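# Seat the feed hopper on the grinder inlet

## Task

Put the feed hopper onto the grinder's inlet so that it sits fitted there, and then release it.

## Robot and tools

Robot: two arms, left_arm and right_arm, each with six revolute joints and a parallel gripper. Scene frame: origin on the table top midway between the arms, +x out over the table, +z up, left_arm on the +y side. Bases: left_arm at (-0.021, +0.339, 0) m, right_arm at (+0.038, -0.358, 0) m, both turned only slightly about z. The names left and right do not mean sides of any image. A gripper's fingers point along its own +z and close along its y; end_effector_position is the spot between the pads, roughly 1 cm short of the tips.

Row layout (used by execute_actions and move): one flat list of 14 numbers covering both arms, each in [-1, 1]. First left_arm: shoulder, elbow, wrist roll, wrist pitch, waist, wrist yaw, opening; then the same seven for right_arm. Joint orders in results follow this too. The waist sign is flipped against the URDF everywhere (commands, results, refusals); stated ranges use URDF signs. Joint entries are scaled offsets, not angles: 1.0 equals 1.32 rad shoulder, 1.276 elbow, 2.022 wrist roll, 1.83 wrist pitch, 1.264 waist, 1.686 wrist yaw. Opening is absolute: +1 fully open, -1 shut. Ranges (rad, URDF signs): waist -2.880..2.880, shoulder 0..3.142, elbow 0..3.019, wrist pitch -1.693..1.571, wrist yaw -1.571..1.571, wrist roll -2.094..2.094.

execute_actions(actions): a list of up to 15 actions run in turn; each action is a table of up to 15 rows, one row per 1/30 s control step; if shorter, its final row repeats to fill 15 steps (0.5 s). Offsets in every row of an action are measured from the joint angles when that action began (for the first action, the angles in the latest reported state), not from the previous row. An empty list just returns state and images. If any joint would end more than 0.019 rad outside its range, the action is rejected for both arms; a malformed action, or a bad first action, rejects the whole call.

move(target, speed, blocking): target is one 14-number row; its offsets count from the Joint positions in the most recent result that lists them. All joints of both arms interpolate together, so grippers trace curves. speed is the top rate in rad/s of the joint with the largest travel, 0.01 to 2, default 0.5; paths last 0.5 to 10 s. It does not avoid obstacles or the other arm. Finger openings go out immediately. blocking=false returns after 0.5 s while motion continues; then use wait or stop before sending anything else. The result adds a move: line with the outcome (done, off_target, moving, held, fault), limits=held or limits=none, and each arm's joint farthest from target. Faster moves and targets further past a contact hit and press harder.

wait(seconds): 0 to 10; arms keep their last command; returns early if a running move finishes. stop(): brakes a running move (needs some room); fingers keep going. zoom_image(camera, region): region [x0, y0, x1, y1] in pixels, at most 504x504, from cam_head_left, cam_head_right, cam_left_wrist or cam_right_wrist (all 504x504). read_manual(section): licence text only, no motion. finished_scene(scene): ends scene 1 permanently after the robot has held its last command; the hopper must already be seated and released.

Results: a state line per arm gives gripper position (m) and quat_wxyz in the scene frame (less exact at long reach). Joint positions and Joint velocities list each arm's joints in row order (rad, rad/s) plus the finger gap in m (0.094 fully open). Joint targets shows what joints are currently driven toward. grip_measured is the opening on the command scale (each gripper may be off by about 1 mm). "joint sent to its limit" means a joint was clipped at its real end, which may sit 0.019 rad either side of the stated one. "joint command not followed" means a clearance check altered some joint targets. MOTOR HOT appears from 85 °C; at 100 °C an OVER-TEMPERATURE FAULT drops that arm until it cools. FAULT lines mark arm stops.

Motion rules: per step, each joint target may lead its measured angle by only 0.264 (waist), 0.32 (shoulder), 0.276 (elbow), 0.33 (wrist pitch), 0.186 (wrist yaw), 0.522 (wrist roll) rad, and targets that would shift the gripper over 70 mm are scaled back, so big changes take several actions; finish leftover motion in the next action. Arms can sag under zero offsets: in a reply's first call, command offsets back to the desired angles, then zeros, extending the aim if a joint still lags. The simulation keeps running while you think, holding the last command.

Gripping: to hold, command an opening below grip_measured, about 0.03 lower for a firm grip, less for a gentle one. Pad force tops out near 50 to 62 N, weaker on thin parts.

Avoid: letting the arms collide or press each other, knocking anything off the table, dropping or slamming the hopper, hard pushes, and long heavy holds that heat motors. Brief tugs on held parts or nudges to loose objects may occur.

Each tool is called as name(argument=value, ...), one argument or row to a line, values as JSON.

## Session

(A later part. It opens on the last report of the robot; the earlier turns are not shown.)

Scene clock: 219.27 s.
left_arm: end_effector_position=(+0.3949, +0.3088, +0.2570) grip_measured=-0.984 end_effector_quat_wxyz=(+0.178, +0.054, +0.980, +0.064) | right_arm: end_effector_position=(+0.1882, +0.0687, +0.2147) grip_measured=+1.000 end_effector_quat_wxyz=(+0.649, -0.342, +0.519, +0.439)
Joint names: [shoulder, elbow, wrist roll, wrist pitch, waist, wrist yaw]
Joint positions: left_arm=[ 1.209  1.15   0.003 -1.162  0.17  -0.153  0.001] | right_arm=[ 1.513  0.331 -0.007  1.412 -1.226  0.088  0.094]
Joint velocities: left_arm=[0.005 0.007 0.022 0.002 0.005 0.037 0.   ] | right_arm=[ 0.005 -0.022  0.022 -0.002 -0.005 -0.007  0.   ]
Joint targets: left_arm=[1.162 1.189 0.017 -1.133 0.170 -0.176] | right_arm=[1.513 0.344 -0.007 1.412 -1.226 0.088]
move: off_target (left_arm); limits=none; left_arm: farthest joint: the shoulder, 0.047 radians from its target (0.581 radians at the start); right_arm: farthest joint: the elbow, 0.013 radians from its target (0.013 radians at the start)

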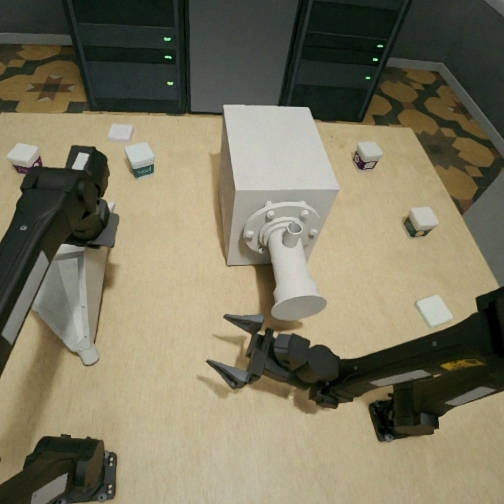

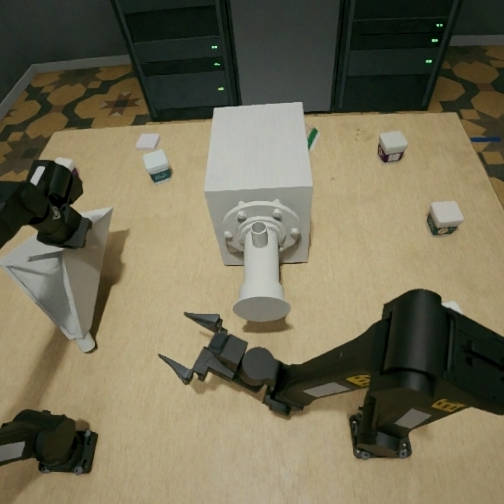

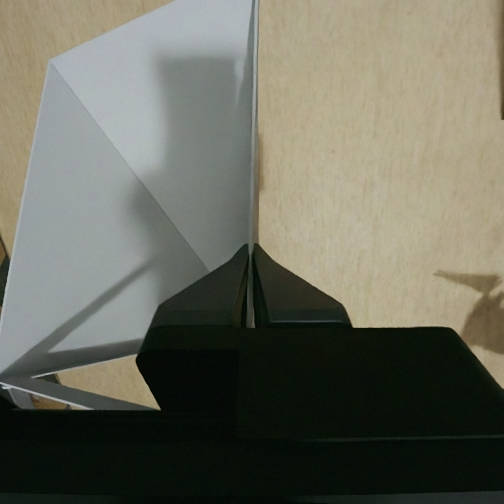

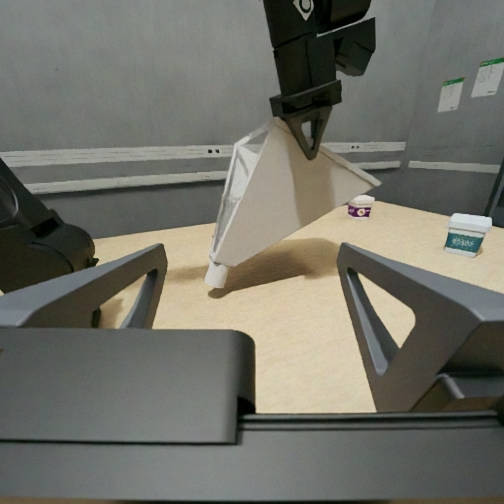

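move(
  target=[0.17,0.89,0.2,-0.195,0,0.085,-1,-0.93,0.11,0,-0.86,0,-0.05,1],
  speed=0.5,
)

move(
  target=[-0.02,0.07,0.005,0.015,0.64,0,-1,0,0.02,0,0.1,0.42,0,1],
  speed=0.35,
)

Scene clock: 236.57 s.
left_arm: end_effector_position=(+0.4834, +0.2663, +0.3322) grip_measured=-0.985 end_effector_quat_wxyz=(+0.115, +0.238, +0.965, +0.001) | right_arm: end_effector_position=(+0.1306, -0.0683, +0.3446) grip_measured=+1.000 end_effector_quat_wxyz=(+0.566, -0.424, +0.577, +0.409)
Joint names: [shoulder, elbow, wrist roll, wrist pitch, waist, wrist yaw]
Joint positions: left_arm=[ 1.537  1.695  0.345 -1.5    0.17   0.023  0.001] | right_arm=[ 0.291  0.413 -0.007 -0.147 -1.226  0.006  0.094]
Joint velocities: left_arm=[-0.005 -0.002 -0.037 -0.012 -0.005 -0.037 -0.   ] | right_arm=[-0.015 -0.007  0.022  0.002 -0.005 -0.007  0.   ]
Joint targets: left_arm=[1.492 1.813 0.371 -1.508 0.170 0.009] | right_arm=[0.286 0.471 -0.007 -0.162 -1.226 0.003]
move: off_target (left_arm, right_arm); limits=none; left_arm: farthest joint: the elbow, 0.591 radians from its target (1.136 radians at the start); right_arm: farthest joint: the elbow, 0.058 radians from its target (0.140 radians at the start)

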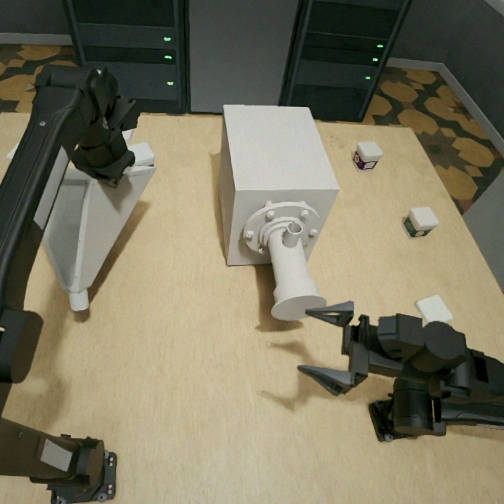

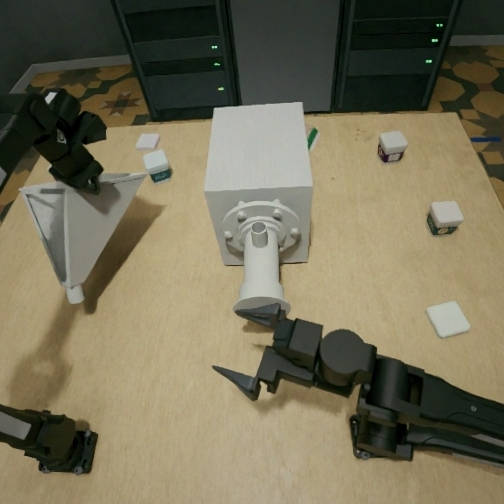

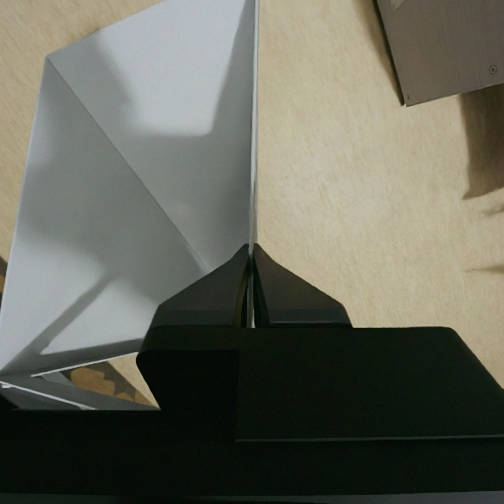

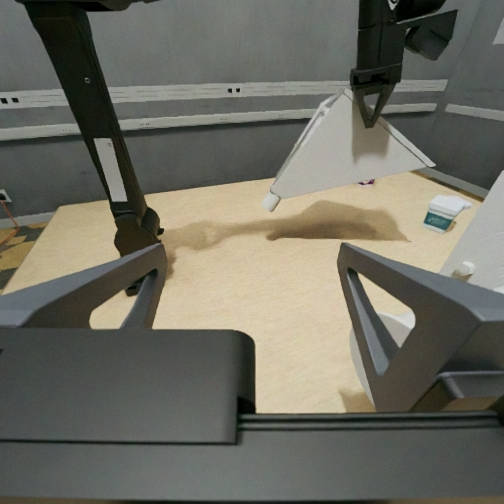

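Scene clock: 240.20 s.
left_arm: end_effector_position=(+0.4190, +0.0803, +0.2884) grip_measured=-0.974 end_effector_quat_wxyz=(+0.070, +0.281, +0.957, +0.027) | right_arm: end_effector_position=(+0.2615, -0.1548, +0.3837) grip_measured=+1.000 end_effector_quat_wxyz=(+0.703, -0.239, +0.613, +0.269)
Joint names: [shoulder, elbow, wrist roll, wrist pitch, waist, wrist yaw]
Joint positions: left_arm=[ 1.598  1.662  0.016 -1.515  0.596 -0.09   0.001] | right_arm=[ 0.291  0.413 -0.007  0.012 -0.702  0.006  0.094]
Joint velocities: left_arm=[ 0.005 -0.017 -0.007 -0.012  0.015  0.037 -0.   ] | right_arm=[-0.015 -0.007 -0.037  0.002  0.005  0.037  0.   ]
Joint targets: left_arm=[1.562 1.712 0.155 -1.497 0.705 -0.043] | right_arm=[0.291 0.439 -0.007 0.036 -0.695 0.006]
move: off_target (left_arm, right_arm); limits=none; left_arm: farthest joint: the waist, 0.383 radians from its target (0.809 radians at the start); right_arm: farthest joint: the elbow, 0.025 radians from its target (0.025 radians at the start)

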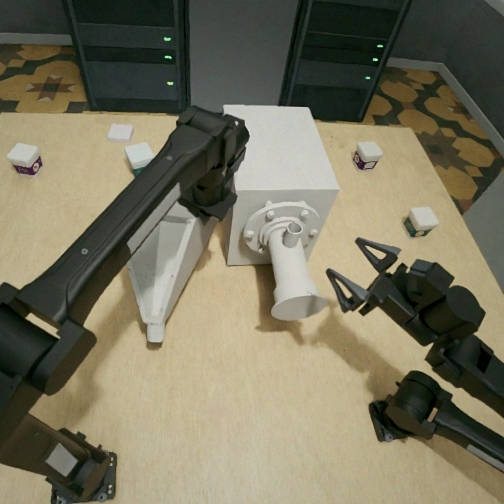

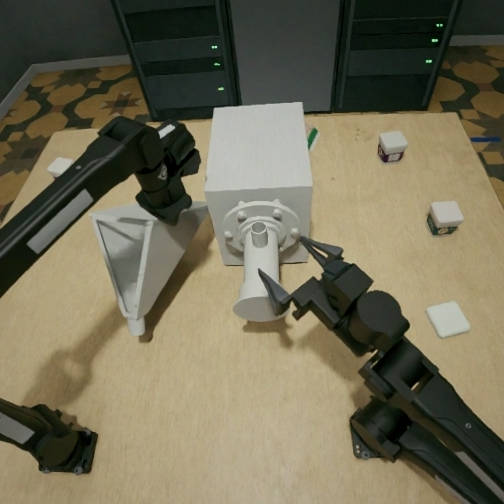

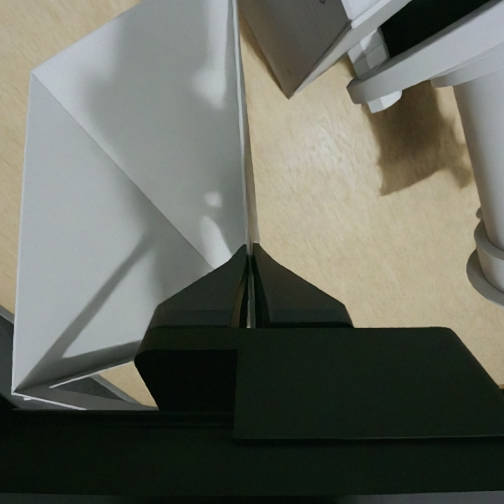

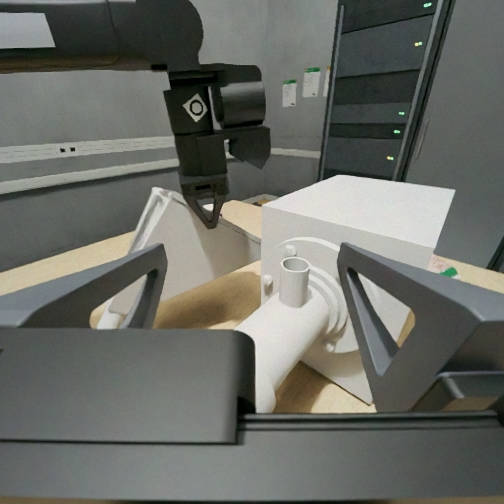

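move(
  target=[-0.04,0.06,0.01,0,-0.2,0,-1,0,0.02,0,0,0,0,1],
  speed=0.2,
)

move(
  target=[-0.55,0.05,0.2,0,0,0.045,-1,0,0.02,0,0,0,0,1],
  speed=0.2,
)

Scene clock: 246.80 s.
left_arm: end_effector_position=(+0.4692, +0.1937, +0.2578) grip_measured=-0.983 end_effector_quat_wxyz=(+0.032, +0.161, +0.986, +0.030) | right_arm: end_effector_position=(+0.2615, -0.1548, +0.3837) grip_measured=+1.000 end_effector_quat_wxyz=(+0.703, -0.239, +0.613, +0.269)
Joint names: [shoulder, elbow, wrist roll, wrist pitch, waist, wrist yaw]
Joint positions: left_arm=[ 1.64   1.639  0.014 -1.514  0.346 -0.068  0.001] | right_arm=[ 0.291  0.413 -0.007  0.012 -0.702  0.006  0.094]
Joint velocities: left_arm=[-0.015 -0.002 -0.037  0.002  0.005 -0.066 -0.001] | right_arm=[-0.005 -0.017 -0.007 -0.017  0.005  0.007  0.   ]
Joint targets: left_arm=[1.563 1.719 0.032 -1.515 0.344 -0.086] | right_arm=[0.291 0.439 -0.007 0.012 -0.702 0.006]
move: off_target (left_arm, right_arm); limits=none; left_arm: farthest joint: the elbow, 0.100 radians from its target (0.077 radians at the start); right_arm: farthest joint: the elbow, 0.025 radians from its target (0.025 radians at the start)

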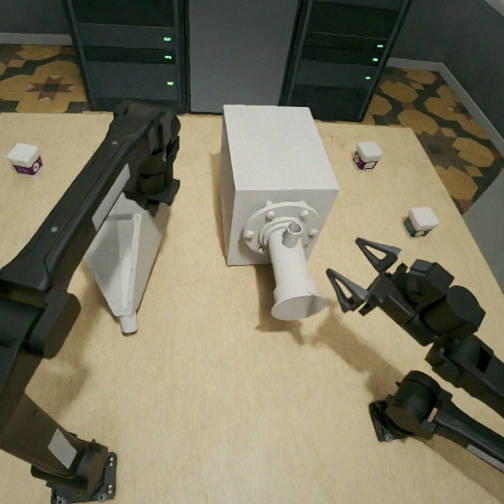

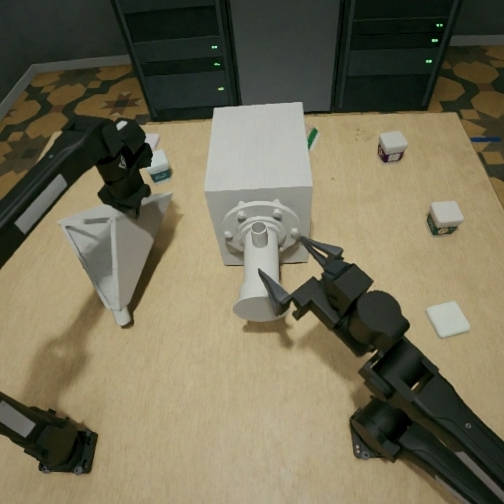

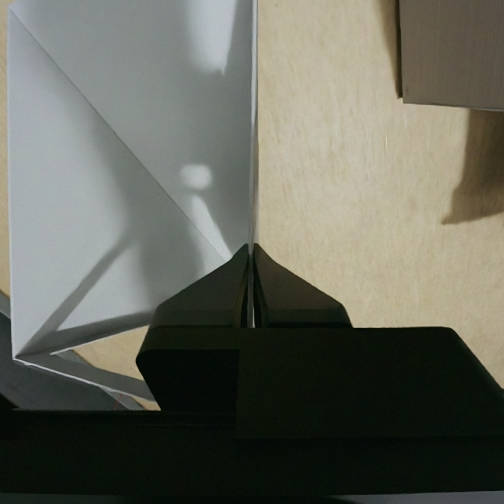

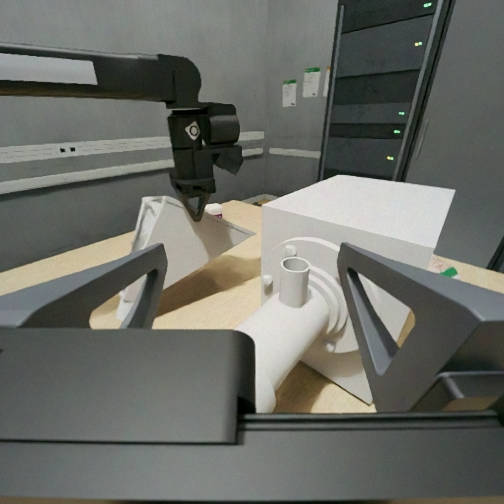

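Scene clock: 251.00 s.
left_arm: end_effector_position=(+0.2804, +0.2387, +0.5172) grip_measured=-0.983 end_effector_quat_wxyz=(+0.332, +0.315, +0.889, -0.000) | right_arm: end_effector_position=(+0.2615, -0.1548, +0.3837) grip_measured=+1.000 end_effector_quat_wxyz=(+0.703, -0.239, +0.613, +0.269)
Joint names: [shoulder, elbow, wrist roll, wrist pitch, waist, wrist yaw]
Joint positions: left_arm=[ 0.956  1.602  0.364 -1.54   0.346  0.019  0.001] | right_arm=[ 0.291  0.413 -0.007  0.012 -0.702  0.006  0.094]
Joint velocities: left_arm=[-0.005 -0.017  0.051 -0.002  0.015 -0.066 -0.   ] | right_arm=[ 0.005  0.002  0.022 -0.002  0.005 -0.037  0.   ]
Joint targets: left_arm=[0.915 1.703 0.419 -1.514 0.346 0.008] | right_arm=[0.291 0.439 -0.007 0.012 -0.702 0.006]
move: off_target (left_arm, right_arm); limits=none; left_arm: farthest joint: the elbow, 0.101 radians from its target (0.064 radians at the start); right_arm: farthest joint: the elbow, 0.025 radians from its target (0.025 radians at the start)

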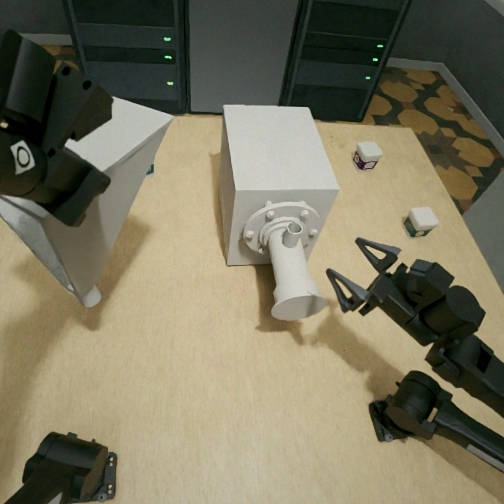

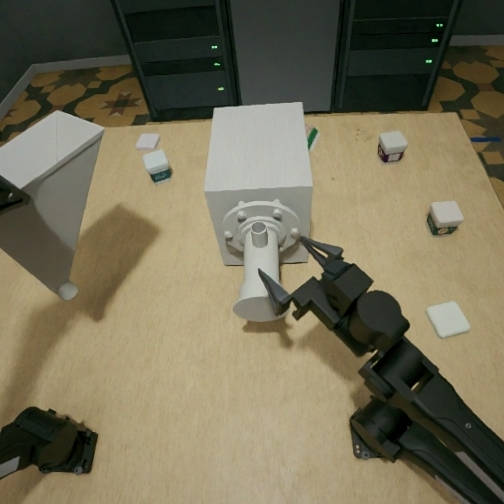

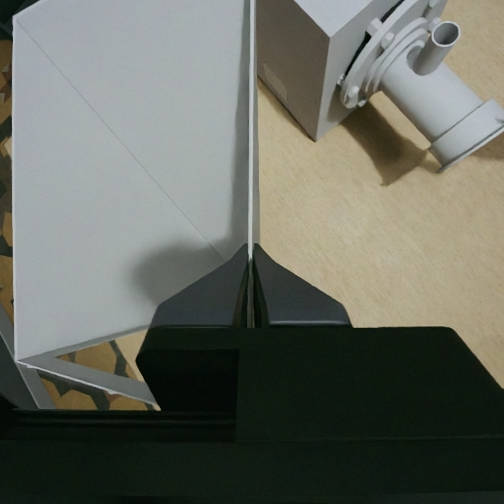

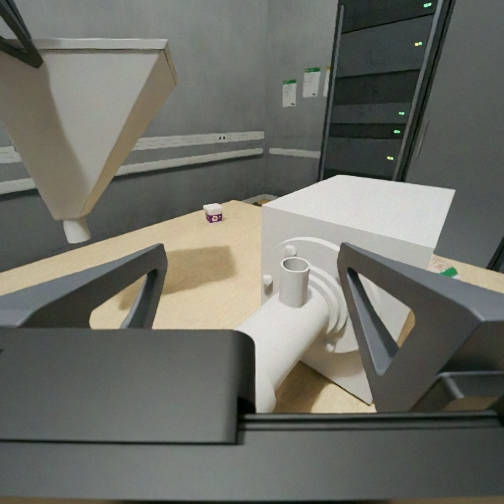

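execute_actions(
  actions=[
    [[-0.03,0.085,0.027,0.014,0,0,-1,0.05,0.3,0.05,-0.2,-0.1,0,1]],
    [[-0.03,0.085,0.027,0.014,0,0,-1,0.1,0.3,0.05,-0.2,-0.15,0,1]],
    [[-0.03,0.085,0.027,0.014,0.08,0,-1,0.1,0.3,0.05,-0.2,-0.15,0,0]],
    [[-0.03,0.085,0.027,0.014,0.08,0,-1,0.1,0.3,0.05,-0.2,-0.15,0,0]],
  ],
)

Scene clock: 281.53 s.
left_arm: end_effector_position=(+0.2482, +0.1703, +0.5157) grip_measured=-0.983 end_effector_quat_wxyz=(+0.325, +0.423, +0.844, -0.052) | right_arm: end_effector_position=(+0.0645, -0.1581, +0.7096) grip_measured=+0.003 end_effector_quat_wxyz=(+0.375, -0.417, +0.684, +0.467)
Joint names: [shoulder, elbow, wrist roll, wrist pitch, waist, wrist yaw]
Joint positions: left_arm=[ 0.959  1.602  0.38  -1.546  0.563  0.058  0.001] | right_arm=[ 0.752  1.85   0.348 -1.385 -1.408  0.007  0.047]
Joint velocities: left_arm=[ 0.015 -0.002 -0.066  0.007 -0.015 -0.007 -0.   ] | right_arm=[-0.015  0.002 -0.022 -0.017  0.024  0.007 -0.001]
Joint targets: left_arm=[0.918 1.710 0.427 -1.517 0.556 0.050] | right_arm=[0.751 1.874 0.360 -1.399 -1.400 0.008]

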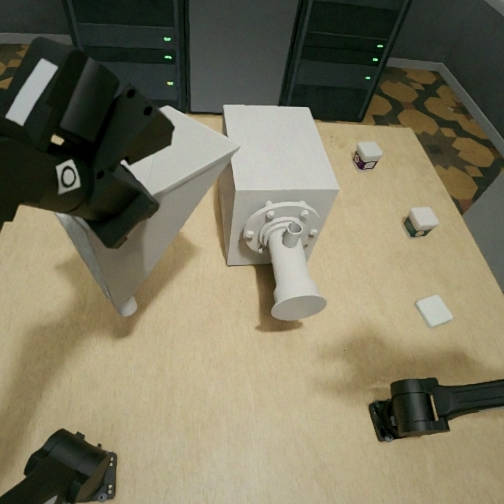

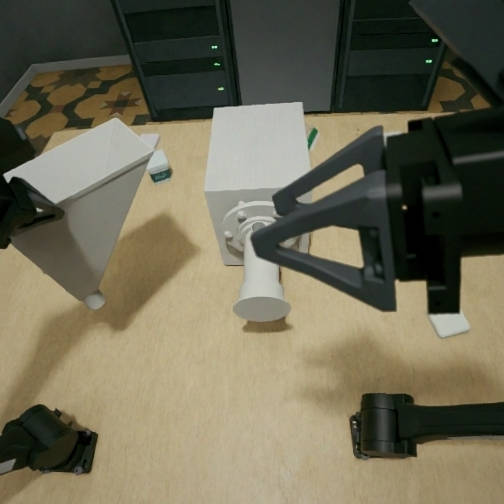

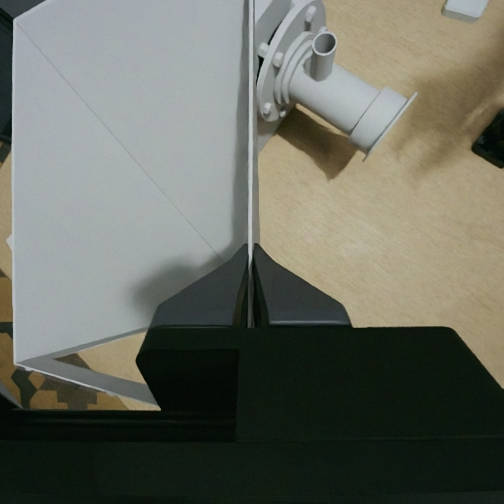

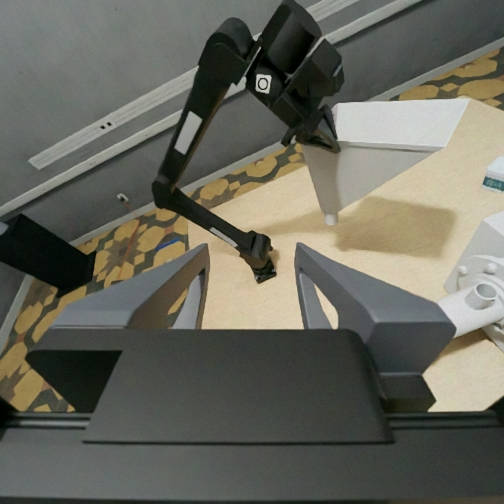

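move(
  target=[-0.04,0.09,0.04,0.014,0.935,-0.04,-1,0,0.02,0.04,-0.085,0,0,0],
  speed=0.35,
)

execute_actions(
  actions=[
    [[-0.03,0.085,0.025,0.014,0,-0.008,-1,0.08,0.02,0,0,0,0,0]],
    [[-0.03,0.085,0.025,0.014,0,-0.008,-1,0.08,0.02,0,0,0,0,0]],
  ],
)

Scene clock: 291.63 s.
left_arm: end_effector_position=(-0.0664, +0.0193, +0.4817) grip_measured=-0.983 end_effector_quat_wxyz=(+0.217, +0.832, +0.478, -0.176) | right_arm: end_effector_position=(+0.0631, -0.1701, +0.6771) grip_measured=+0.003 end_effector_quat_wxyz=(+0.324, -0.411, +0.733, +0.434)
Joint names: [shoulder, elbow, wrist roll, wrist pitch, waist, wrist yaw]
Joint positions: left_arm=[ 0.986  1.554  0.392 -1.572  1.737  0.015  0.001] | right_arm=[ 0.752  1.85   0.421 -1.526 -1.408  0.007  0.047]
Joint velocities: left_arm=[ 0.005  0.012 -0.007 -0.002  0.005 -0.007  0.   ] | right_arm=[ 0.005 -0.002 -0.051 -0.017  0.005 -0.051  0.   ]
Joint targets: left_arm=[0.931 1.666 0.440 -1.536 1.743 -0.002] | right_arm=[0.752 1.876 0.429 -1.540 -1.408 0.007]
move: off_target (left_arm, right_arm); limits=none; left_arm: farthest joint: the elbow, 0.163 radians from its target (0.115 radians at the start); right_arm: farthest joint: the elbow, 0.025 radians from its target (0.025 radians at the start)

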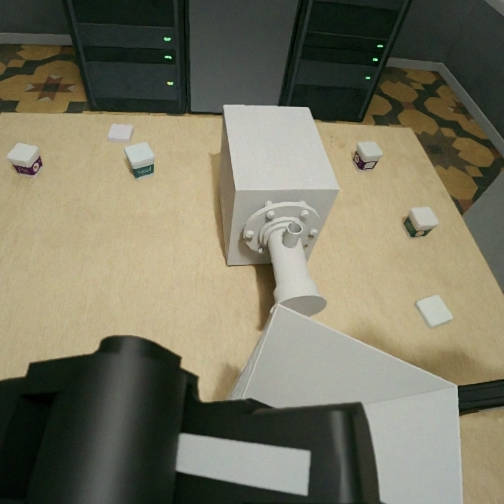

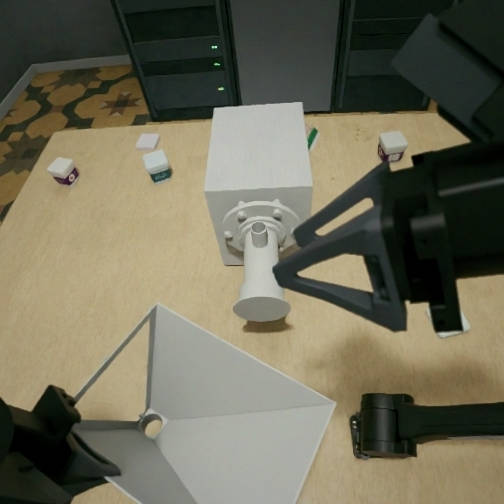

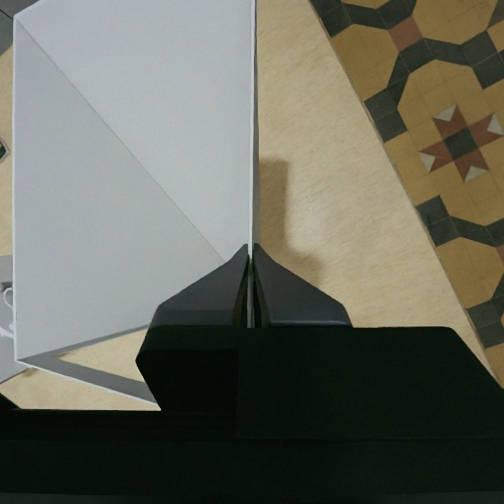

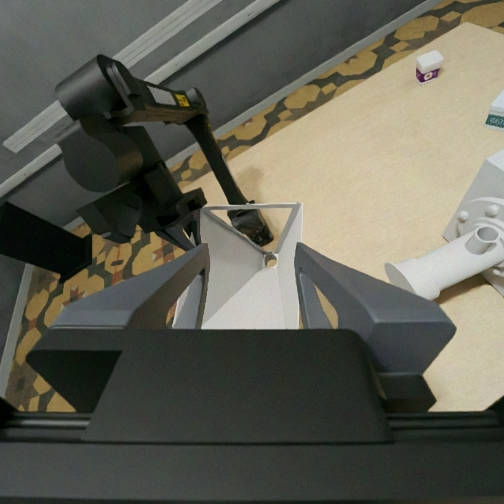

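Scene clock: 292.63 s.
left_arm: end_effector_position=(-0.0664, +0.0193, +0.4817) grip_measured=-0.983 end_effector_quat_wxyz=(+0.217, +0.833, +0.477, -0.176) | right_arm: end_effector_position=(+0.0784, -0.0454, +0.6318) grip_measured=+0.003 end_effector_quat_wxyz=(+0.267, -0.438, +0.780, +0.357)
Joint names: [shoulder, elbow, wrist roll, wrist pitch, waist, wrist yaw]
Joint positions: left_arm=[ 0.986  1.554  0.396 -1.572  1.737  0.015  0.001] | right_arm=[ 1.001  1.88   0.421 -1.526 -1.408  0.007  0.047]
Joint velocities: left_arm=[-0.015 -0.012 -0.022  0.007  0.015 -0.037 -0.   ] | right_arm=[-0.073 -0.017 -0.066  0.007  0.015 -0.022 -0.   ]
Joint targets: left_arm=[0.946 1.662 0.444 -1.547 1.737 0.002] | right_arm=[0.983 1.890 0.421 -1.526 -1.408 0.007]

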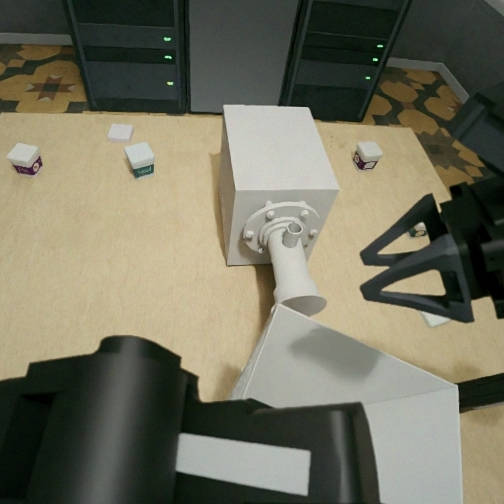

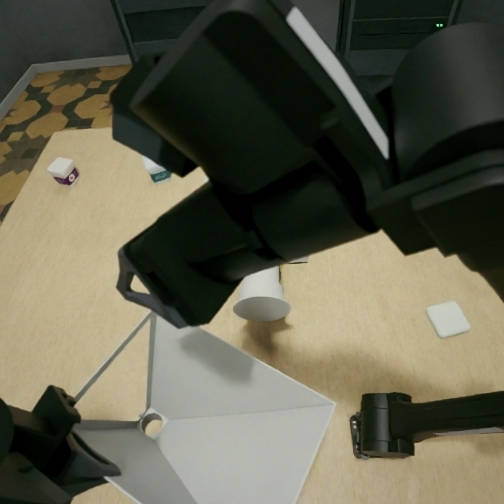

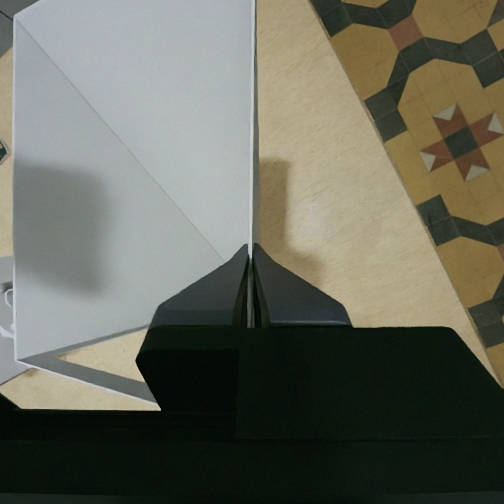

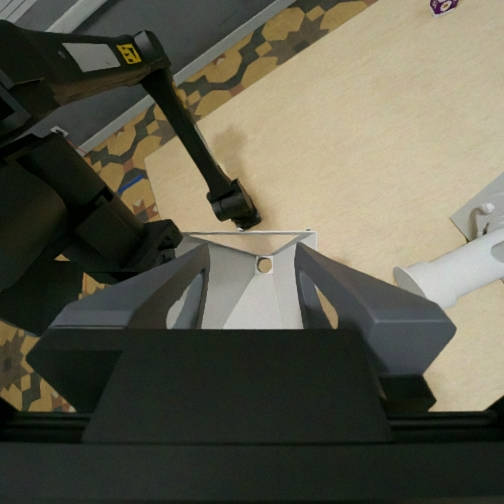

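execute_actions(
  actions=[
    [[-0.03,0.085,0.024,0.014,0,-0.008,-1,-0.02,-0.04,0,0.01,0,0,0.3],[-0.03,0.085,0.024,0.014,0,-0.008,-1,-0.04,-0.08,0,0.02,0,0,0.3],[-0.03,0.085,0.024,0.014,0,-0.008,-1,-0.06,-0.11,0,0.026,0,0,0.3]],
    [[-0.03,0.085,0.024,0.014,0,-0.008,-1,-0.05,-0.105,0,0.026,0,0,0.3]],
    [[-0.03,0.085,0.024,0.014,0,-0.008,-1,-0.05,-0.105,0,0.026,0,0,0.3]],
    [[-0.03,0.085,0.024,0.014,0,-0.008,-1,0,0.015,0,0,0,0,0.3]],
  ],
)

Scene clock: 304.00 s.
left_arm: end_effector_position=(-0.0664, +0.0193, +0.4817) grip_measured=-0.983 end_effector_quat_wxyz=(+0.217, +0.833, +0.477, -0.176) | right_arm: end_effector_position=(+0.0753, -0.0705, +0.5096) grip_measured=+0.297 end_effector_quat_wxyz=(+0.229, -0.453, +0.806, +0.304)
Joint names: [shoulder, elbow, wrist roll, wrist pitch, waist, wrist yaw]
Joint positions: left_arm=[ 0.986  1.554  0.396 -1.572  1.737  0.015  0.001] | right_arm=[ 0.817  1.467  0.421 -1.439 -1.408  0.007  0.061]
Joint velocities: left_arm=[ 0.015  0.012 -0.037  0.007 -0.005  0.007  0.001] | right_arm=[-0.015 -0.002 -0.022  0.002  0.015  0.051 -0.001]
Joint targets: left_arm=[0.946 1.662 0.444 -1.547 1.737 0.002] | right_arm=[0.817 1.486 0.421 -1.439 -1.408 0.007]

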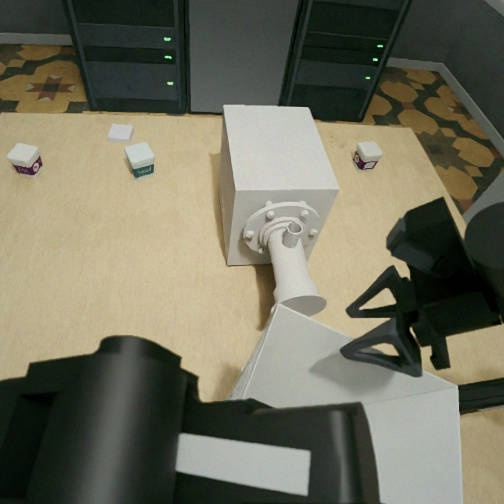

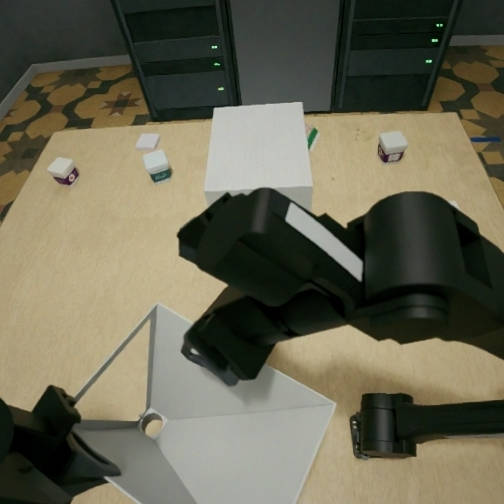

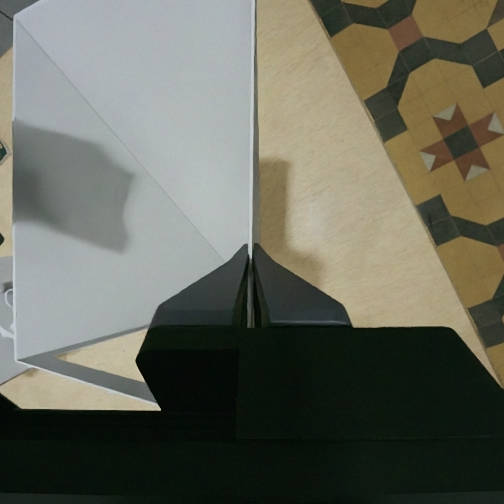

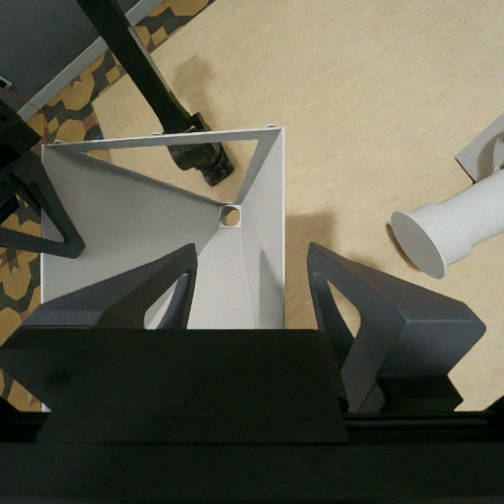

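execute_actions(
  actions=[
    [[-0.03,0.085,0.024,0.014,0,-0.008,-1,0,0.015,0,0,0.06,-0.075,0.3]],
    [[-0.03,0.085,0.024,0.014,0,-0.008,-1,0,0.015,0,0,0.06,-0.075,0.3]],
    [[-0.03,0.085,0.024,0.014,0,-0.008,-1,-0.025,-0.09,0,0.05,0,0,0.3]],
    [[-0.03,0.085,0.024,0.014,0,-0.008,-1,0,0.015,0,0,0,0,0.3]],
  ],
)

Scene clock: 320.43 s.
left_arm: end_effector_position=(-0.0664, +0.0193, +0.4817) grip_measured=-0.983 end_effector_quat_wxyz=(+0.217, +0.834, +0.477, -0.175) | right_arm: end_effector_position=(+0.0769, -0.0650, +0.4753) grip_measured=+0.297 end_effector_quat_wxyz=(+0.156, -0.433, +0.815, +0.352)
Joint names: [shoulder, elbow, wrist roll, wrist pitch, waist, wrist yaw]
Joint positions: left_arm=[ 0.986  1.554  0.396 -1.572  1.737  0.015  0.001] | right_arm=[ 0.787  1.347  0.421 -1.37  -1.262 -0.24   0.061]
Joint velocities: left_arm=[-0.015  0.022 -0.022  0.002 -0.005 -0.051  0.   ] | right_arm=[ 0.005  0.002  0.022 -0.007  0.005  0.007  0.001]
Joint targets: left_arm=[0.946 1.662 0.445 -1.547 1.737 0.002] | right_arm=[0.787 1.366 0.421 -1.370 -1.262 -0.240]

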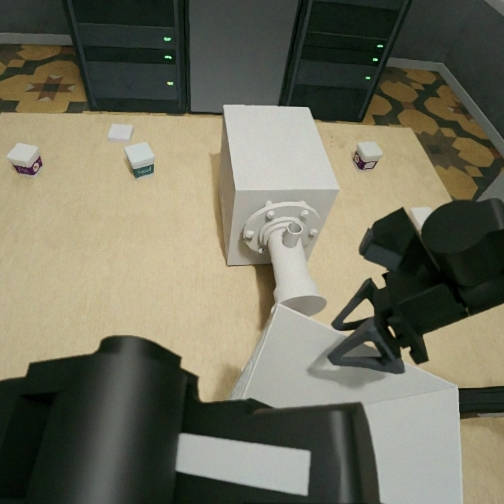

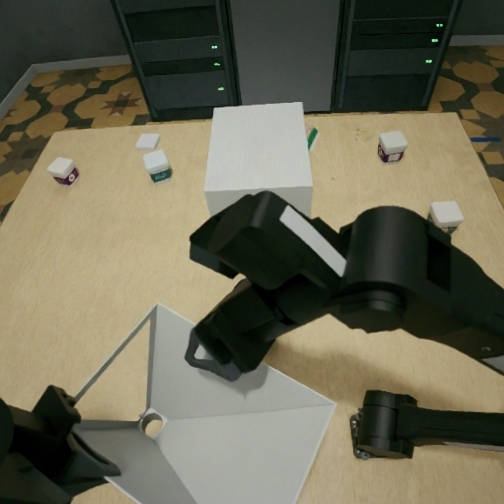

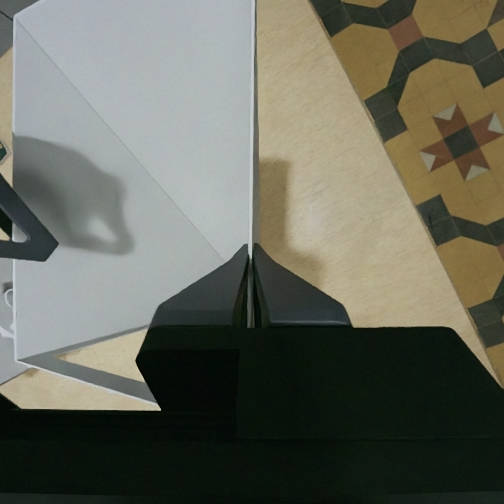

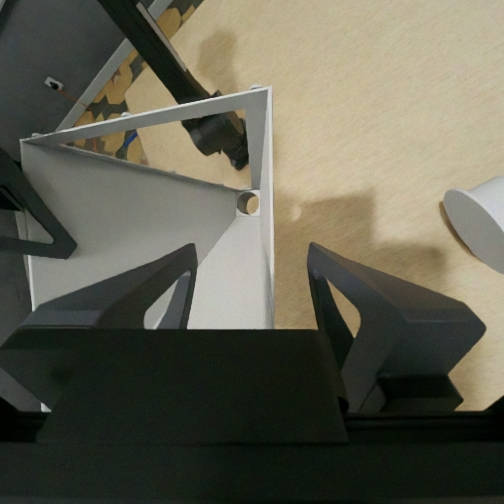

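execute_actions(
  actions=[
    [[-0.03,0.085,0.024,0.014,0,-0.008,-1,0,-0.04,0,0.035,0,0,0.3]],
    [[-0.03,0.085,0.024,0.014,0,-0.008,-1,0,-0.04,0,0.035,0,0,0.3]],
    [[-0.03,0.085,0.024,0.014,0,-0.008,-1,0,0.015,0,0,0,0,-0.6]],
  ],
)

Scene clock: 327.20 s.
left_arm: end_effector_position=(-0.0668, +0.0195, +0.4816) grip_measured=-0.983 end_effector_quat_wxyz=(+0.216, +0.834, +0.476, -0.176) | right_arm: end_effector_position=(+0.0806, -0.0513, +0.4411) grip_measured=-0.597 end_effector_quat_wxyz=(+0.153, -0.434, +0.816, +0.349)
Joint names: [shoulder, elbow, wrist roll, wrist pitch, waist, wrist yaw]
Joint positions: left_arm=[ 0.986  1.554  0.397 -1.573  1.737  0.018  0.001] | right_arm=[ 0.781  1.247  0.421 -1.285 -1.262 -0.24   0.019]
Joint velocities: left_arm=[-0.024 -0.002  0.081  0.012  0.024 -0.081 -0.   ] | right_arm=[-0.015 -0.027 -0.007 -0.032  0.024 -0.022  0.001]
Joint targets: left_arm=[0.946 1.662 0.445 -1.548 1.737 0.004] | right_arm=[0.781 1.267 0.421 -1.285 -1.262 -0.240]

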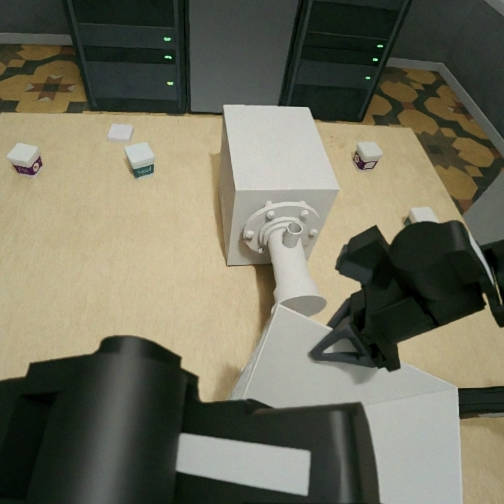

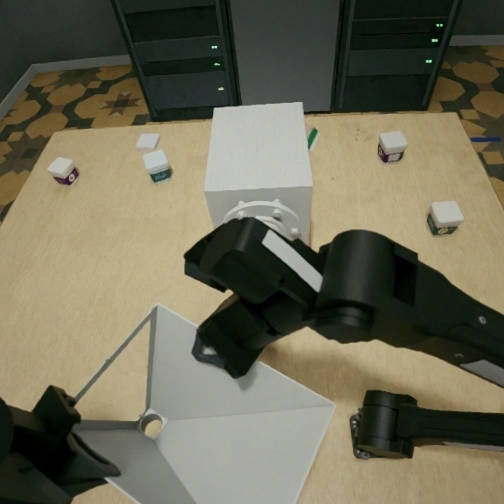

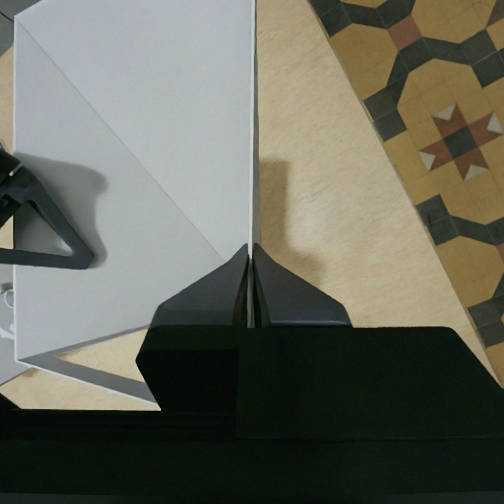

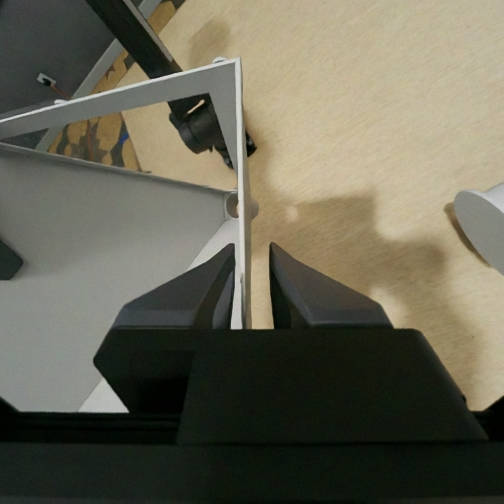

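execute_actions(
  actions=[
    [[-0.03,0.085,0.024,0.014,0,-0.008,-1,0,0.015,0,0,-0.015,0,-1]],
    [[-0.015,0.05,0.012,0.007,0,-0.004,-1,-0.015,0.05,0.012,0.01,0,-0.005,-1]],
    [[0,0.02,0,0,0,0,-1,-0.025,0.085,0.02,0.018,0,-0.01,-1]],
    [[0,0.02,0,0,0,0,-0.4,-0.025,0.085,0.02,0.018,0,-0.01,-1]],
    [[-0.06,0.1,0,0,0,0,-0.4,-0.025,0.085,0.02,0.018,0,-0.01,-1]],
    [[-0.15,0.1,0,0,0,0,-0.4,-0.025,0.085,0.02,0.018,0,-0.01,-1]],
    [[-0.2,0.02,0,0,0,0,-0.4,-0.025,0.085,0.02,0.018,0,-0.01,-1]],
  ],
)

Scene clock: 341.90 s.
left_arm: end_effector_position=(-0.0223, +0.3722, +0.6768) grip_measured=-0.402 end_effector_quat_wxyz=(+0.526, +0.648, +0.361, -0.416) | right_arm: end_effector_position=(+0.0821, -0.0522, +0.4438) grip_measured=-0.978 end_effector_quat_wxyz=(+0.173, -0.453, +0.806, +0.340)
Joint names: [shoulder, elbow, wrist roll, wrist pitch, waist, wrist yaw]
Joint positions: left_arm=[ 0.341  1.819  0.395 -1.578  1.737  0.03   0.028] | right_arm=[ 0.779  1.253  0.374 -1.286 -1.273 -0.209  0.001]
Joint velocities: left_arm=[-0.005 -0.007 -0.007 -0.012  0.005  0.007 -0.   ] | right_arm=[-0.005 -0.017 -0.007 -0.007  0.005 -0.066 -0.001]
Joint targets: left_arm=[0.394 1.801 0.395 -1.579 1.737 0.030] | right_arm=[0.746 1.362 0.426 -1.253 -1.273 -0.233]

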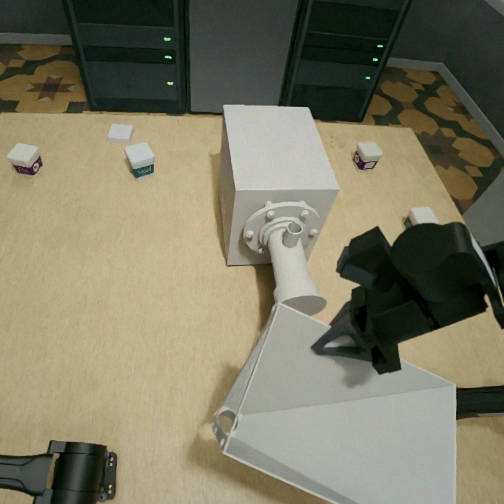

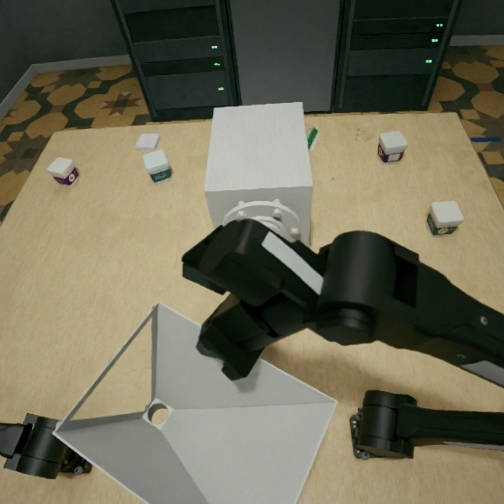

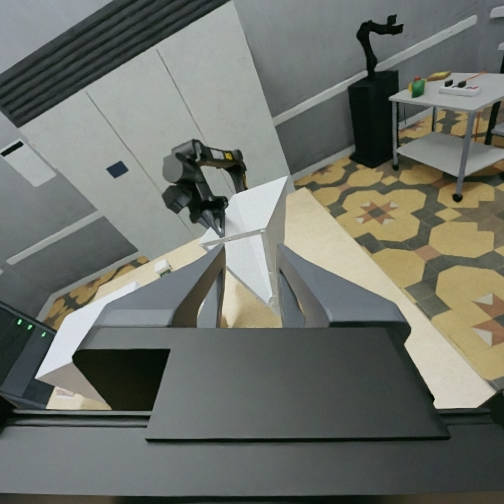

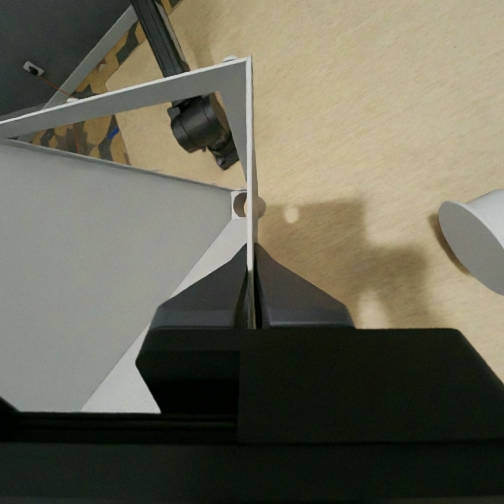

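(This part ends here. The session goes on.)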